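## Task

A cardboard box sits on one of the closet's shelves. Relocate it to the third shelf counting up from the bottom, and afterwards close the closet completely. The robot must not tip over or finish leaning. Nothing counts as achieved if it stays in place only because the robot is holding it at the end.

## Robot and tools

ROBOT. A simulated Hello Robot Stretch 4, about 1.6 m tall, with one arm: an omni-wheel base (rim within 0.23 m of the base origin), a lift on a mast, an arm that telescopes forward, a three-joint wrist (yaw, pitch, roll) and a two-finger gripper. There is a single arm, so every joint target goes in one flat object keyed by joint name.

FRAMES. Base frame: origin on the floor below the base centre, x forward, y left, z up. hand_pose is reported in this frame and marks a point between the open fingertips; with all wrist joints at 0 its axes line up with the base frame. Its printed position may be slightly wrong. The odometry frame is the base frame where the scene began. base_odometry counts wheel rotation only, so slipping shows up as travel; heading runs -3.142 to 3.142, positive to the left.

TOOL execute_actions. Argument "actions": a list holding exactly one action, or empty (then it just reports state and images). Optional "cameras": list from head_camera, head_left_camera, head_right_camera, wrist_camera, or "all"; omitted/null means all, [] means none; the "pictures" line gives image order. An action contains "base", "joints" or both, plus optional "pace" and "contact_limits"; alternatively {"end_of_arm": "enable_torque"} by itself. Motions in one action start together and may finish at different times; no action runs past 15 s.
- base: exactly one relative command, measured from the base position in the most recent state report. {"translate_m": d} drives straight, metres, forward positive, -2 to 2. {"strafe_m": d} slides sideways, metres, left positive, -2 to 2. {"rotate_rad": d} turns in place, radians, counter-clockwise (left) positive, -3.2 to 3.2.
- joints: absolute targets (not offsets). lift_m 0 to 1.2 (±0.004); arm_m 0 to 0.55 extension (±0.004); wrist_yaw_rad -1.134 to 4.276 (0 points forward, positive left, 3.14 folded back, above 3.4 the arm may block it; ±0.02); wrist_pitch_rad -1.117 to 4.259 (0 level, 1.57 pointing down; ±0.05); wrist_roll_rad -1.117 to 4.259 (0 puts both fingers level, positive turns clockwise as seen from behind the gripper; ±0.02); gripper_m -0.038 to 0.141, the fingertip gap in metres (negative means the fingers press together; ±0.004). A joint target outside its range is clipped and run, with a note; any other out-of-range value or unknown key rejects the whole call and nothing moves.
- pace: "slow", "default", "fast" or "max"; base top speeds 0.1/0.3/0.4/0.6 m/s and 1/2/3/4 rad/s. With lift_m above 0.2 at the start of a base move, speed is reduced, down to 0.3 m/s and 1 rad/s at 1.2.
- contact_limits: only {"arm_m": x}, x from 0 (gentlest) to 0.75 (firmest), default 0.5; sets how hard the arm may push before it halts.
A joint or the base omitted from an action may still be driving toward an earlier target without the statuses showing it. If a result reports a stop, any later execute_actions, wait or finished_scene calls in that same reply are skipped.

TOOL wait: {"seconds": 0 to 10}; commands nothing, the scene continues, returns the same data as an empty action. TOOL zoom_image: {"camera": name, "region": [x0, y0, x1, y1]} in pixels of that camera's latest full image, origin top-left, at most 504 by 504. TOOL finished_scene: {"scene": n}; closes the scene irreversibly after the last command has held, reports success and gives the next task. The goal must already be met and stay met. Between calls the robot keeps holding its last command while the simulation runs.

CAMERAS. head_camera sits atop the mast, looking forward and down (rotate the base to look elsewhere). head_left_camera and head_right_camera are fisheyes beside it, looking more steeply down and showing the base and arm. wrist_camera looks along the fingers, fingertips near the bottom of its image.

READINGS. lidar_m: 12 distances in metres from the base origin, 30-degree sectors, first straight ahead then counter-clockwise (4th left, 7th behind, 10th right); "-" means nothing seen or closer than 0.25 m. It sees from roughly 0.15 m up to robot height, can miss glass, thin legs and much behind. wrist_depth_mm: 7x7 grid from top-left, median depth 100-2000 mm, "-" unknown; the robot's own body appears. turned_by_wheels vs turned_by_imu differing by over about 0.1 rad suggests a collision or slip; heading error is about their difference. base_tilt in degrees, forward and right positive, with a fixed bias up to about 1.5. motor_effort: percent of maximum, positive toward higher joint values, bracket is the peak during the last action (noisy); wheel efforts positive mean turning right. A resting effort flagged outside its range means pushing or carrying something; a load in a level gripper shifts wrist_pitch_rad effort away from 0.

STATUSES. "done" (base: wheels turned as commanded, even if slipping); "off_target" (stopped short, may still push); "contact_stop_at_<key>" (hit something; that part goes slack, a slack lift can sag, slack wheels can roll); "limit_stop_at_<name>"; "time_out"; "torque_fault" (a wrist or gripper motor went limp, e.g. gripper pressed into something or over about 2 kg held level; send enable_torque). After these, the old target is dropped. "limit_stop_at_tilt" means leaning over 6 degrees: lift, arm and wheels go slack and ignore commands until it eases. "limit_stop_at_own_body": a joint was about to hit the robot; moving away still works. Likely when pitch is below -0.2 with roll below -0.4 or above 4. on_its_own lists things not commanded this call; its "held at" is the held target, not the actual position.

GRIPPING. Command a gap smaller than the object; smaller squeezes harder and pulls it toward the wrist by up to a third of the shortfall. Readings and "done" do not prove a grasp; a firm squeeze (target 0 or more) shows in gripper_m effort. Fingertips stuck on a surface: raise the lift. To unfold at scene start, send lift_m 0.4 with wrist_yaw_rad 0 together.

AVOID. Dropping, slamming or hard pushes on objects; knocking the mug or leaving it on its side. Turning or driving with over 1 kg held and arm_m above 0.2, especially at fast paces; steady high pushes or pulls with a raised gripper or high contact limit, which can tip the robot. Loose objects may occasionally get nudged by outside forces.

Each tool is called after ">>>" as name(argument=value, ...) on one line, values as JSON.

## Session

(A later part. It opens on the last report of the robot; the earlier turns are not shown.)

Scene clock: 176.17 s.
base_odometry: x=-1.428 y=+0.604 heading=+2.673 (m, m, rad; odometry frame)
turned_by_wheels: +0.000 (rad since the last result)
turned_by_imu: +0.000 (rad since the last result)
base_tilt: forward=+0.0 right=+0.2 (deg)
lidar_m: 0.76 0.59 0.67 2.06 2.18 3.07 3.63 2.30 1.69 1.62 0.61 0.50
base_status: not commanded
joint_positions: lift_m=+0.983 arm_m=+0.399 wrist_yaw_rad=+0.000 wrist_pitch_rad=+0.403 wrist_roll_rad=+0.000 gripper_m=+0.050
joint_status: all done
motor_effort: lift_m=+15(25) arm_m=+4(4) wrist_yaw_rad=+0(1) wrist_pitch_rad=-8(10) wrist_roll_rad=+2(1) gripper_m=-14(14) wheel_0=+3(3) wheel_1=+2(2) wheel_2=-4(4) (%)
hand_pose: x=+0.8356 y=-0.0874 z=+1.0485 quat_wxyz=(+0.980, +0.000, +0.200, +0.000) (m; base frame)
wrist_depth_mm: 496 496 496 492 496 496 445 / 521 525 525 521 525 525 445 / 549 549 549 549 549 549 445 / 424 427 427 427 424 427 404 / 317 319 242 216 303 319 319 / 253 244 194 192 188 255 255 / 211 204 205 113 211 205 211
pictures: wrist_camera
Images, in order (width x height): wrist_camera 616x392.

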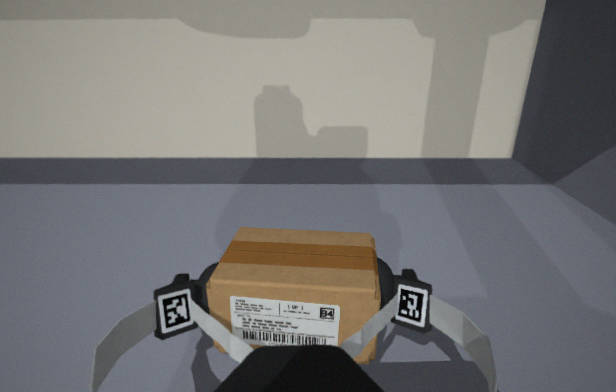

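The depth readings match the pick pose (box at shelf level). Release.

>>> execute_actions(actions=[{"joints":{"gripper_m":0.13},"pace":"slow"}], cameras=["wrist_camera"])

Scene clock: 184.57 s.
base_odometry: x=-1.428 y=+0.604 heading=+2.673 (m, m, rad; odometry frame)
turned_by_wheels: +0.000 (rad since the last result)
turned_by_imu: -0.001 (rad since the last result)
base_tilt: forward=+0.0 right=+0.3 (deg)
lidar_m: 0.76 0.59 0.66 2.09 2.18 3.07 3.64 2.31 1.67 1.61 0.61 0.51
base_status: not commanded
joint_positions: lift_m=+0.983 arm_m=+0.399 wrist_yaw_rad=+0.000 wrist_pitch_rad=+0.403 wrist_roll_rad=+0.000 gripper_m=+0.130
joint_status: all done
motor_effort: lift_m=+15(15) arm_m=+4(4) wrist_yaw_rad=+0(0) wrist_pitch_rad=-8(8) wrist_roll_rad=+1(1) gripper_m=+1(13) wheel_0=+3(3) wheel_1=+2(2) wheel_2=-4(4) (%)
hand_pose: x=+0.8356 y=-0.0874 z=+1.0486 quat_wxyz=(+0.980, +0.000, +0.200, +0.000) (m; base frame)
wrist_depth_mm: 496 492 496 492 500 492 445 / 525 525 521 525 521 521 445 / 549 554 549 549 549 549 445 / 427 427 427 430 427 430 404 / 319 319 304 228 306 320 320 / 254 214 210 202 200 245 255 / 211 205 212 113 213 205 211
pictures: wrist_camera
Images, in order (width x height): wrist_camera 616x392.

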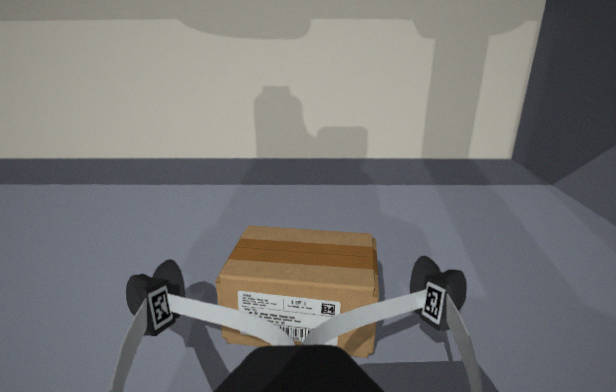

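>>> execute_actions(actions=[{"joints":{"lift_m":1.01,"arm_m":0.02}}], cameras=[])

>>> execute_actions(actions=[{"base":{"translate_m":-0.3},"joints":{"lift_m":0.8,"wrist_pitch_rad":0,"wrist_roll_rad":1.57,"gripper_m":0.0}}], cameras=["head_camera","wrist_camera"])

Scene clock: 190.17 s.
base_odometry: x=-1.428 y=+0.604 heading=+2.673 (m, m, rad; odometry frame)
turned_by_wheels: +0.000 (rad since the last result)
turned_by_imu: -0.001 (rad since the last result)
base_tilt: forward=+0.1 right=+0.2 (deg)
lidar_m: 0.75 0.60 0.68 2.07 2.18 3.05 3.65 2.33 1.68 1.61 0.63 0.50
base_status: not commanded
joint_positions: lift_m=+1.010 arm_m=+0.021 wrist_yaw_rad=+0.000 wrist_pitch_rad=+0.402 wrist_roll_rad=+0.000 gripper_m=+0.130
joint_status: all done
motor_effort: lift_m=+25(25) arm_m=-4(7) wrist_yaw_rad=+1(1) wrist_pitch_rad=-6(8) wrist_roll_rad=+2(2) gripper_m=+1(0) wheel_0=+3(3) wheel_1=+2(2) wheel_2=-3(4) (%)
hand_pose: x=+0.4571 y=-0.0874 z=+1.0748 quat_wxyz=(+0.980, +0.000, +0.200, +0.000) (m; base frame)
wrist_depth_mm: 842 842 842 842 831 621 442 / 891 891 891 891 891 621 430 / 759 759 750 683 759 621 291 / 1008 1008 1008 1008 976 574 291 / 946 946 946 946 931 621 290 / 750 215 691 750 699 364 290 / 946 931 960 113 960 387 297
pictures: none
No camera images: the call's "cameras" was empty. Leave "cameras" out to get every camera's image.

Scene clock: 192.63 s.
base_odometry: x=-1.160 y=+0.469 heading=+2.673 (m, m, rad; odometry frame)
turned_by_wheels: +0.000 (rad since the last result)
turned_by_imu: +0.000 (rad since the last result)
base_tilt: forward=+0.0 right=+0.2 (deg)
lidar_m: 1.05 0.85 1.12 2.08 2.18 3.07 3.31 2.28 1.67 1.61 1.73 0.75
base_status: done
joint_positions: lift_m=+0.800 arm_m=+0.021 wrist_yaw_rad=+0.000 wrist_pitch_rad=+0.003 wrist_roll_rad=+1.570 gripper_m=+0.000
joint_status: all done
motor_effort: lift_m=+14(22) arm_m=-4(4) wrist_yaw_rad=+1(1) wrist_pitch_rad=-8(10) wrist_roll_rad=+2(7) gripper_m=-3(2) wheel_0=-3(7) wheel_1=-3(7) wheel_2=+2(13) (%)
hand_pose: x=+0.4801 y=-0.0874 z=+0.9779 quat_wxyz=(+0.707, +0.707, +0.001, -0.001) (m; base frame)
wrist_depth_mm: 480 484 488 488 496 500 504 / 488 496 500 504 508 508 508 / 1205 1205 1229 1255 1138 1138 1229 / 1205 1229 1255 1229 1160 1138 1229 / 1229 1229 1255 1255 1160 1160 1229 / 1205 1229 190 196 904 1138 1229 / 1229 1229 1229 113 1008 1078 1229
pictures: head_camera, wrist_camera
Images, in order (width x height): head_camera 420x560, wrist_camera 616x392.

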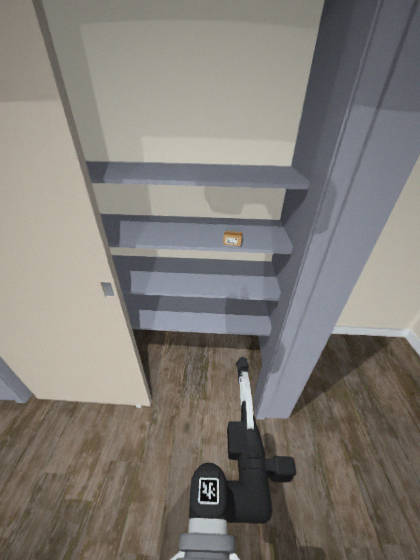

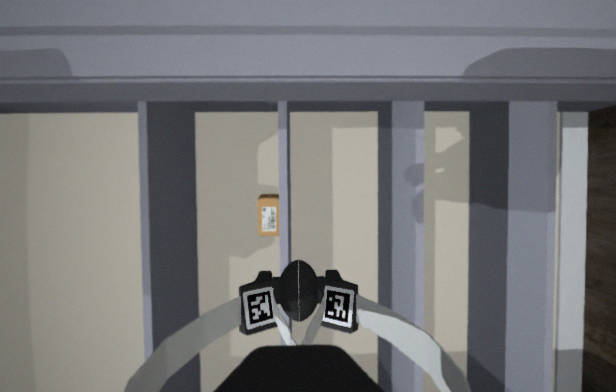

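>>> execute_actions(actions=[{"base":{"strafe_m":0.6}}], cameras=["wrist_camera"])

Scene clock: 201.87 s.
base_odometry: x=-1.431 y=-0.067 heading=+2.673 (m, m, rad; odometry frame)
turned_by_wheels: +0.000 (rad since the last result)
turned_by_imu: +0.001 (rad since the last result)
base_tilt: forward=+0.1 right=+0.2 (deg)
lidar_m: 0.74 0.82 1.10 1.48 1.55 2.20 3.30 2.62 2.31 2.19 1.14 0.79
base_status: done
joint_positions: lift_m=+0.800 arm_m=+0.021 wrist_yaw_rad=+0.000 wrist_pitch_rad=+0.003 wrist_roll_rad=+1.570 gripper_m=+0.000
joint_status: not commanded
motor_effort: lift_m=+16(16) arm_m=-4(4) wrist_yaw_rad=+1(0) wrist_pitch_rad=-8(10) wrist_roll_rad=+1(1) gripper_m=-5(3) wheel_0=-2(10) wheel_1=+1(11) wheel_2=+0(2) (%)
hand_pose: x=+0.4801 y=-0.0874 z=+0.9778 quat_wxyz=(+0.707, +0.707, +0.001, -0.001) (m; base frame)
wrist_depth_mm: 1229 1205 1229 1229 1118 1138 1229 / 1205 1205 1229 1255 1138 1138 1229 / 521 525 530 544 535 539 549 / 521 525 530 535 535 539 544 / 525 530 530 535 544 544 549 / 525 530 190 196 544 549 549 / 535 535 539 113 549 554 559
pictures: wrist_camera
Images, in order (width x height): wrist_camera 616x392.

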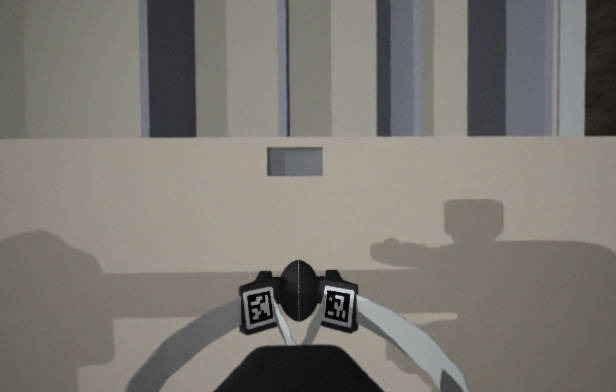

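>>> execute_actions(actions=[{"base":{"rotate_rad":-0.028}}], cameras=[])

>>> execute_actions(actions=[{"base":{"strafe_m":-0.075},"joints":{"arm_m":0.2}}], cameras=["wrist_camera"])

Scene clock: 209.03 s.
base_odometry: x=-1.431 y=-0.067 heading=+2.646 (m, m, rad; odometry frame)
turned_by_wheels: -0.027 (rad since the last result)
turned_by_imu: -0.028 (rad since the last result)
base_tilt: forward=+0.0 right=+0.2 (deg)
lidar_m: 0.76 0.80 1.09 1.48 1.54 2.15 2.79 2.55 2.33 2.18 1.13 1.13
base_status: done
joint_positions: lift_m=+0.800 arm_m=+0.021 wrist_yaw_rad=+0.000 wrist_pitch_rad=+0.003 wrist_roll_rad=+1.570 gripper_m=+0.000
joint_status: not commanded
motor_effort: lift_m=+16(16) arm_m=-4(4) wrist_yaw_rad=+0(0) wrist_pitch_rad=-8(8) wrist_roll_rad=+2(1) gripper_m=-3(3) wheel_0=+3(5) wheel_1=+4(6) wheel_2=+1(7) (%)
hand_pose: x=+0.4801 y=-0.0874 z=+0.9778 quat_wxyz=(+0.707, +0.707, +0.001, -0.001) (m; base frame)
wrist_depth_mm: 1229 1229 1229 1255 1281 1138 1229 / 1229 1229 1255 1255 1281 1118 1229 / 1229 960 1255 1255 1138 1060 1205 / 525 530 535 539 544 544 544 / 530 535 535 539 539 544 549 / 530 535 190 196 544 544 549 / 530 535 535 113 544 549 554
pictures: none
No camera images: the call's "cameras" was empty. Leave "cameras" out to get every camera's image.

Scene clock: 210.67 s.
base_odometry: x=-1.395 y=-0.001 heading=+2.646 (m, m, rad; odometry frame)
turned_by_wheels: +0.000 (rad since the last result)
turned_by_imu: +0.000 (rad since the last result)
base_tilt: forward=+0.1 right=+0.2 (deg)
lidar_m: 0.73 0.80 1.06 1.55 1.63 2.25 3.32 2.54 2.20 2.11 1.08 1.12
base_status: done
joint_positions: lift_m=+0.800 arm_m=+0.199 wrist_yaw_rad=+0.000 wrist_pitch_rad=+0.002 wrist_roll_rad=+1.570 gripper_m=+0.000
joint_status: all done
motor_effort: lift_m=+16(16) arm_m=+4(7) wrist_yaw_rad=+0(1) wrist_pitch_rad=-6(9) wrist_roll_rad=+1(1) gripper_m=-4(3) wheel_0=+2(10) wheel_1=-1(9) wheel_2=+0(1) (%)
hand_pose: x=+0.6587 y=-0.0874 z=+0.9779 quat_wxyz=(+0.707, +0.707, +0.001, -0.001) (m; base frame)
wrist_depth_mm: 1060 809 1060 1060 991 1078 788 / 1060 809 1078 1078 991 1060 778 / 1060 798 1078 1078 1008 1060 788 / 1060 741 1078 1060 878 1008 768 / 351 355 355 370 362 364 366 / 351 355 190 196 362 366 368 / 353 355 357 113 364 368 370
pictures: wrist_camera
Images, in order (width x height): wrist_camera 616x392.

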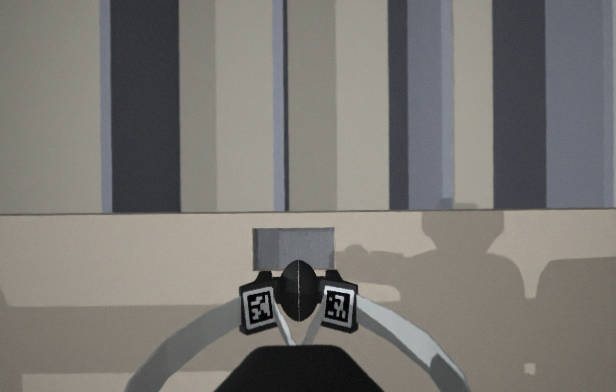

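>>> execute_actions(actions=[{"joints":{"arm_m":0.38},"contact_limits":{"arm_m":0.2}}], cameras=[])

Scene clock: 215.50 s.
base_odometry: x=-1.395 y=-0.001 heading=+2.645 (m, m, rad; odometry frame)
turned_by_wheels: -0.001 (rad since the last result)
turned_by_imu: +0.005 (rad since the last result)
base_tilt: forward=+0.1 right=+0.2 (deg)
lidar_m: 0.75 0.80 1.11 1.54 1.62 2.27 3.31 2.55 2.25 2.13 1.08 1.12
base_status: not commanded
joint_positions: lift_m=+0.800 arm_m=+0.328 wrist_yaw_rad=-0.003 wrist_pitch_rad=+0.001 wrist_roll_rad=+1.570 gripper_m=+0.000
joint_status: arm_m contact_stop (moved +0.129 of +0.181)
on_its_own: arm_m is slack since a contact_stop (your +0.380 is given up)
motor_effort: lift_m=+16(16) arm_m=+0(15) wrist_yaw_rad=+10(34) wrist_pitch_rad=-5(9) wrist_roll_rad=+1(2) gripper_m=-1(3) wheel_0=-2(4) wheel_1=+0(4) wheel_2=-5(9) (%)
contact_limits: arm_m 0.2
hand_pose: x=+0.7872 y=-0.0884 z=+0.9781 quat_wxyz=(+0.707, +0.707, -0.001, -0.002) (m; base frame)
wrist_depth_mm: 931 741 946 960 946 654 788 / 931 741 946 946 960 661 788 / 931 741 946 960 946 661 788 / 564 691 946 946 904 609 778 / 228 230 232 234 235 236 237 / 229 230 189 196 235 237 238 / 229 230 232 113 235 237 238
pictures: none
No camera images: the call's "cameras" was empty. Leave "cameras" out to get every camera's image.

>>> execute_actions(actions=[{"base":{"strafe_m":-0.3},"pace":"slow"}], cameras=["wrist_camera"])

Scene clock: 222.33 s.
base_odometry: x=-1.252 y=+0.263 heading=+2.646 (m, m, rad; odometry frame)
turned_by_wheels: +0.001 (rad since the last result)
turned_by_imu: +0.001 (rad since the last result)
base_tilt: forward=+0.1 right=+0.2 (deg)
lidar_m: 0.78 0.81 1.18 1.85 1.95 2.67 3.31 2.57 1.91 1.81 1.93 0.90
base_status: done
joint_positions: lift_m=+0.800 arm_m=+0.328 wrist_yaw_rad=+0.003 wrist_pitch_rad=+0.002 wrist_roll_rad=+1.570 gripper_m=+0.000
joint_status: not commanded
on_its_own: arm_m is slack since a contact_stop (your +0.380 is given up)
motor_effort: lift_m=+16(16) arm_m=+0(0) wrist_yaw_rad=-9(37) wrist_pitch_rad=-6(7) wrist_roll_rad=+2(1) gripper_m=-2(2) wheel_0=+8(20) wheel_1=+0(7) wheel_2=+2(3) (%)
hand_pose: x=+0.7878 y=-0.0865 z=+0.9779 quat_wxyz=(+0.707, +0.707, +0.002, +0.000) (m; base frame)
wrist_depth_mm: 904 741 931 931 931 647 778 / 917 741 931 946 946 654 788 / 917 750 931 946 946 661 788 / 917 741 931 946 960 661 788 / 226 228 229 231 232 234 236 / 226 228 189 196 233 235 236 / 227 229 230 113 234 236 237
pictures: wrist_camera
Images, in order (width x height): wrist_camera 616x392.

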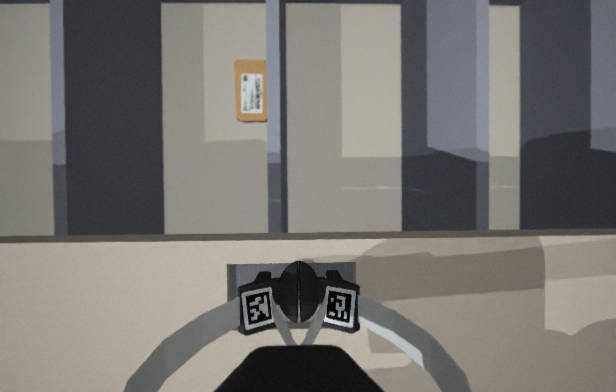

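>>> execute_actions(actions=[{"base":{"strafe_m":-0.3},"pace":"slow"}], cameras=["wrist_camera"])

Scene clock: 231.57 s.
base_odometry: x=-1.110 y=+0.527 heading=+2.646 (m, m, rad; odometry frame)
turned_by_wheels: +0.000 (rad since the last result)
turned_by_imu: +0.000 (rad since the last result)
base_tilt: forward=+0.0 right=+0.2 (deg)
lidar_m: 0.75 0.80 1.19 2.15 2.25 3.09 3.30 2.20 1.60 1.49 1.64 0.76
base_status: done
joint_positions: lift_m=+0.800 arm_m=+0.328 wrist_yaw_rad=+0.003 wrist_pitch_rad=+0.002 wrist_roll_rad=+1.570 gripper_m=+0.000
joint_status: not commanded
on_its_own: arm_m is slack since a contact_stop (your +0.380 is given up)
motor_effort: lift_m=+16(16) arm_m=+0(0) wrist_yaw_rad=-7(22) wrist_pitch_rad=-7(6) wrist_roll_rad=+2(1) gripper_m=-2(3) wheel_0=+7(16) wheel_1=-1(6) wheel_2=+0(1) (%)
hand_pose: x=+0.7877 y=-0.0866 z=+0.9779 quat_wxyz=(+0.707, +0.707, +0.002, +0.000) (m; base frame)
wrist_depth_mm: 189 190 192 193 195 196 198 / 204 205 206 208 209 211 212 / 569 691 931 946 878 609 768 / 917 750 946 946 946 661 798 / 224 225 227 229 230 233 234 / 224 226 190 197 231 233 235 / 225 226 228 113 232 234 236
pictures: wrist_camera
Images, in order (width x height): wrist_camera 616x392.

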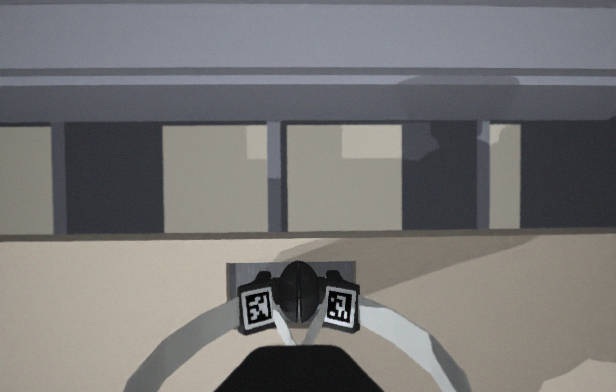

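>>> execute_actions(actions=[{"base":{"strafe_m":-0.065},"pace":"slow"}], cameras=["wrist_camera"])

Scene clock: 236.23 s.
base_odometry: x=-1.079 y=+0.584 heading=+2.647 (m, m, rad; odometry frame)
turned_by_wheels: +0.001 (rad since the last result)
turned_by_imu: +0.000 (rad since the last result)
base_tilt: forward=+0.1 right=+0.2 (deg)
lidar_m: 0.74 0.80 1.18 2.22 2.32 3.25 3.30 2.08 1.53 1.45 1.57 0.78
base_status: done
joint_positions: lift_m=+0.800 arm_m=+0.328 wrist_yaw_rad=+0.003 wrist_pitch_rad=+0.002 wrist_roll_rad=+1.570 gripper_m=+0.000
joint_status: not commanded
on_its_own: arm_m is slack since a contact_stop (your +0.380 is given up)
motor_effort: lift_m=+16(16) arm_m=+0(0) wrist_yaw_rad=-7(21) wrist_pitch_rad=-6(7) wrist_roll_rad=+1(1) gripper_m=-1(3) wheel_0=+9(17) wheel_1=-1(3) wheel_2=+0(2) (%)
hand_pose: x=+0.7877 y=-0.0866 z=+0.9779 quat_wxyz=(+0.707, +0.707, +0.002, +0.000) (m; base frame)
wrist_depth_mm: 203 204 205 206 208 209 211 / 202 204 205 207 208 209 211 / 190 191 193 195 196 197 198 / 204 206 207 209 211 212 455 / 224 225 227 229 230 232 233 / 224 225 189 204 230 233 235 / 225 226 228 113 231 234 235
pictures: wrist_camera
Images, in order (width x height): wrist_camera 616x392.

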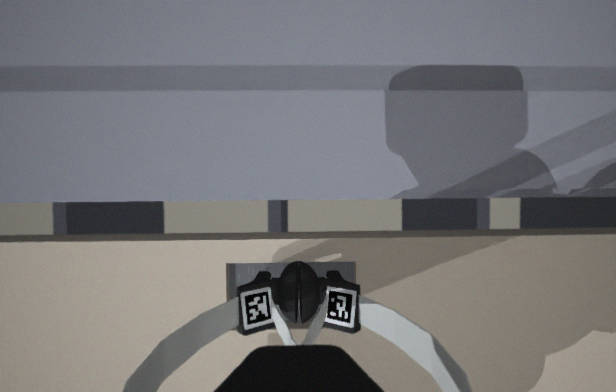

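>>> execute_actions(actions=[{"base":{"strafe_m":-0.03},"pace":"slow"}], cameras=["wrist_camera"])

Scene clock: 240.50 s.
base_odometry: x=-1.065 y=+0.610 heading=+2.648 (m, m, rad; odometry frame)
turned_by_wheels: +0.001 (rad since the last result)
turned_by_imu: +0.001 (rad since the last result)
base_tilt: forward=+0.1 right=+0.2 (deg)
lidar_m: 0.74 0.81 1.18 2.25 2.37 3.27 3.29 2.07 1.49 1.41 1.56 0.78
base_status: done
joint_positions: lift_m=+0.800 arm_m=+0.328 wrist_yaw_rad=+0.007 wrist_pitch_rad=+0.002 wrist_roll_rad=+1.570 gripper_m=+0.000
joint_status: not commanded
on_its_own: arm_m is slack since a contact_stop (your +0.380 is given up); wrist_yaw_rad is at rest, and its effort (-18) is outside its rest range (-13 to +13)
motor_effort: lift_m=+16(16) arm_m=+0(0) wrist_yaw_rad=-18(19) wrist_pitch_rad=-7(7) wrist_roll_rad=+2(2) gripper_m=+1(1) wheel_0=+14(15) wheel_1=+1(7) wheel_2=+0(1) (%)
hand_pose: x=+0.7881 y=-0.0854 z=+0.9779 quat_wxyz=(+0.707, +0.707, +0.003, +0.002) (m; base frame)
wrist_depth_mm: 200 202 204 205 206 208 209 / 202 203 205 206 207 208 209 / 202 203 192 193 195 196 197 / 190 191 193 194 195 197 198 / 222 224 225 220 229 231 232 / 224 225 190 204 229 232 234 / 224 225 228 113 231 234 235
pictures: wrist_camera
Images, in order (width x height): wrist_camera 616x392.

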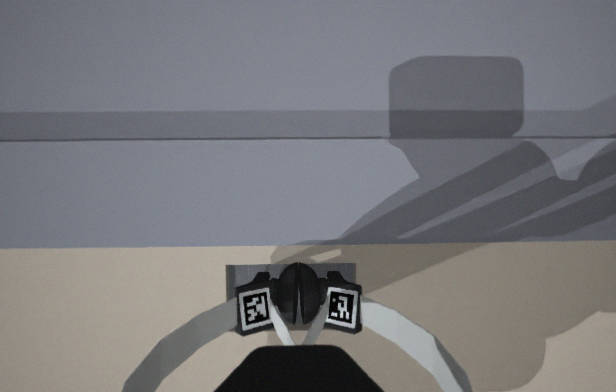

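Closed with no gap, and the wrist is now pressing against the stop. Retract and verify.

>>> execute_actions(actions=[{"joints":{"arm_m":0.0}}], cameras=["head_left_camera","head_right_camera"])

Scene clock: 247.47 s.
base_odometry: x=-1.065 y=+0.610 heading=+2.647 (m, m, rad; odometry frame)
turned_by_wheels: -0.001 (rad since the last result)
turned_by_imu: -0.002 (rad since the last result)
base_tilt: forward=+0.0 right=+0.2 (deg)
lidar_m: 0.74 0.80 1.14 2.26 2.37 3.26 3.30 2.11 1.50 1.43 1.54 0.77
base_status: not commanded
joint_positions: lift_m=+0.800 arm_m=+0.001 wrist_yaw_rad=+0.000 wrist_pitch_rad=+0.002 wrist_roll_rad=+1.570 gripper_m=+0.000
joint_status: all done
motor_effort: lift_m=+16(16) arm_m=-4(7) wrist_yaw_rad=+1(24) wrist_pitch_rad=-9(6) wrist_roll_rad=+2(1) gripper_m=-3(3) wheel_0=+3(14) wheel_1=+1(1) wheel_2=+0(0) (%)
hand_pose: x=+0.4601 y=-0.0874 z=+0.9778 quat_wxyz=(+0.707, +0.707, +0.001, -0.001) (m; base frame)
wrist_depth_mm: 1255 1229 1255 1255 1255 1281 1281 / 525 530 530 535 539 544 544 / 525 525 530 535 544 539 549 / 512 521 521 525 525 530 535 / 549 549 554 559 559 564 569 / 544 549 190 196 559 569 569 / 549 554 554 113 564 574 569
pictures: head_left_camera, head_right_camera
Images, in order (width x height): head_left_camera 420x672, head_right_camera 420x672.

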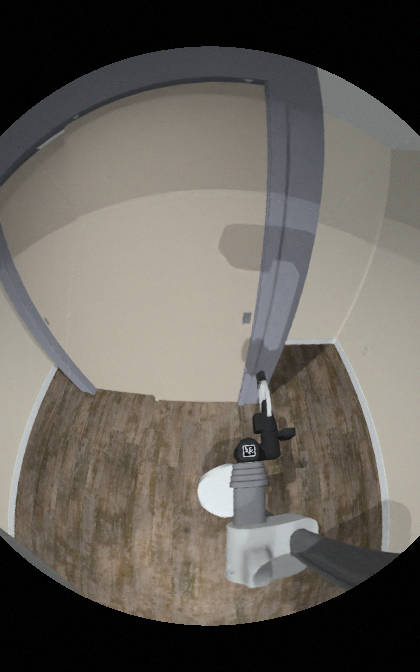

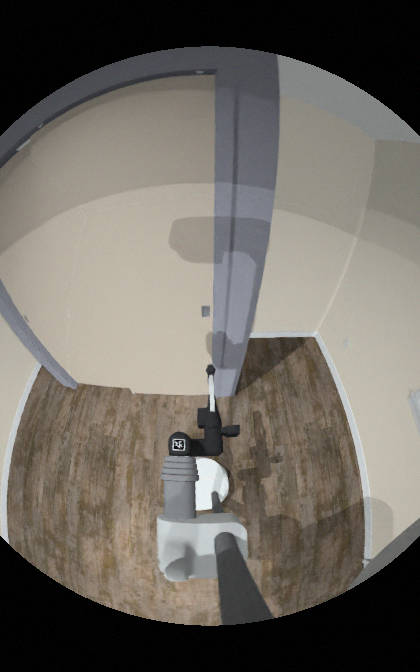

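>>> finished_scene(scene=2)

The scene is finished: the task was done.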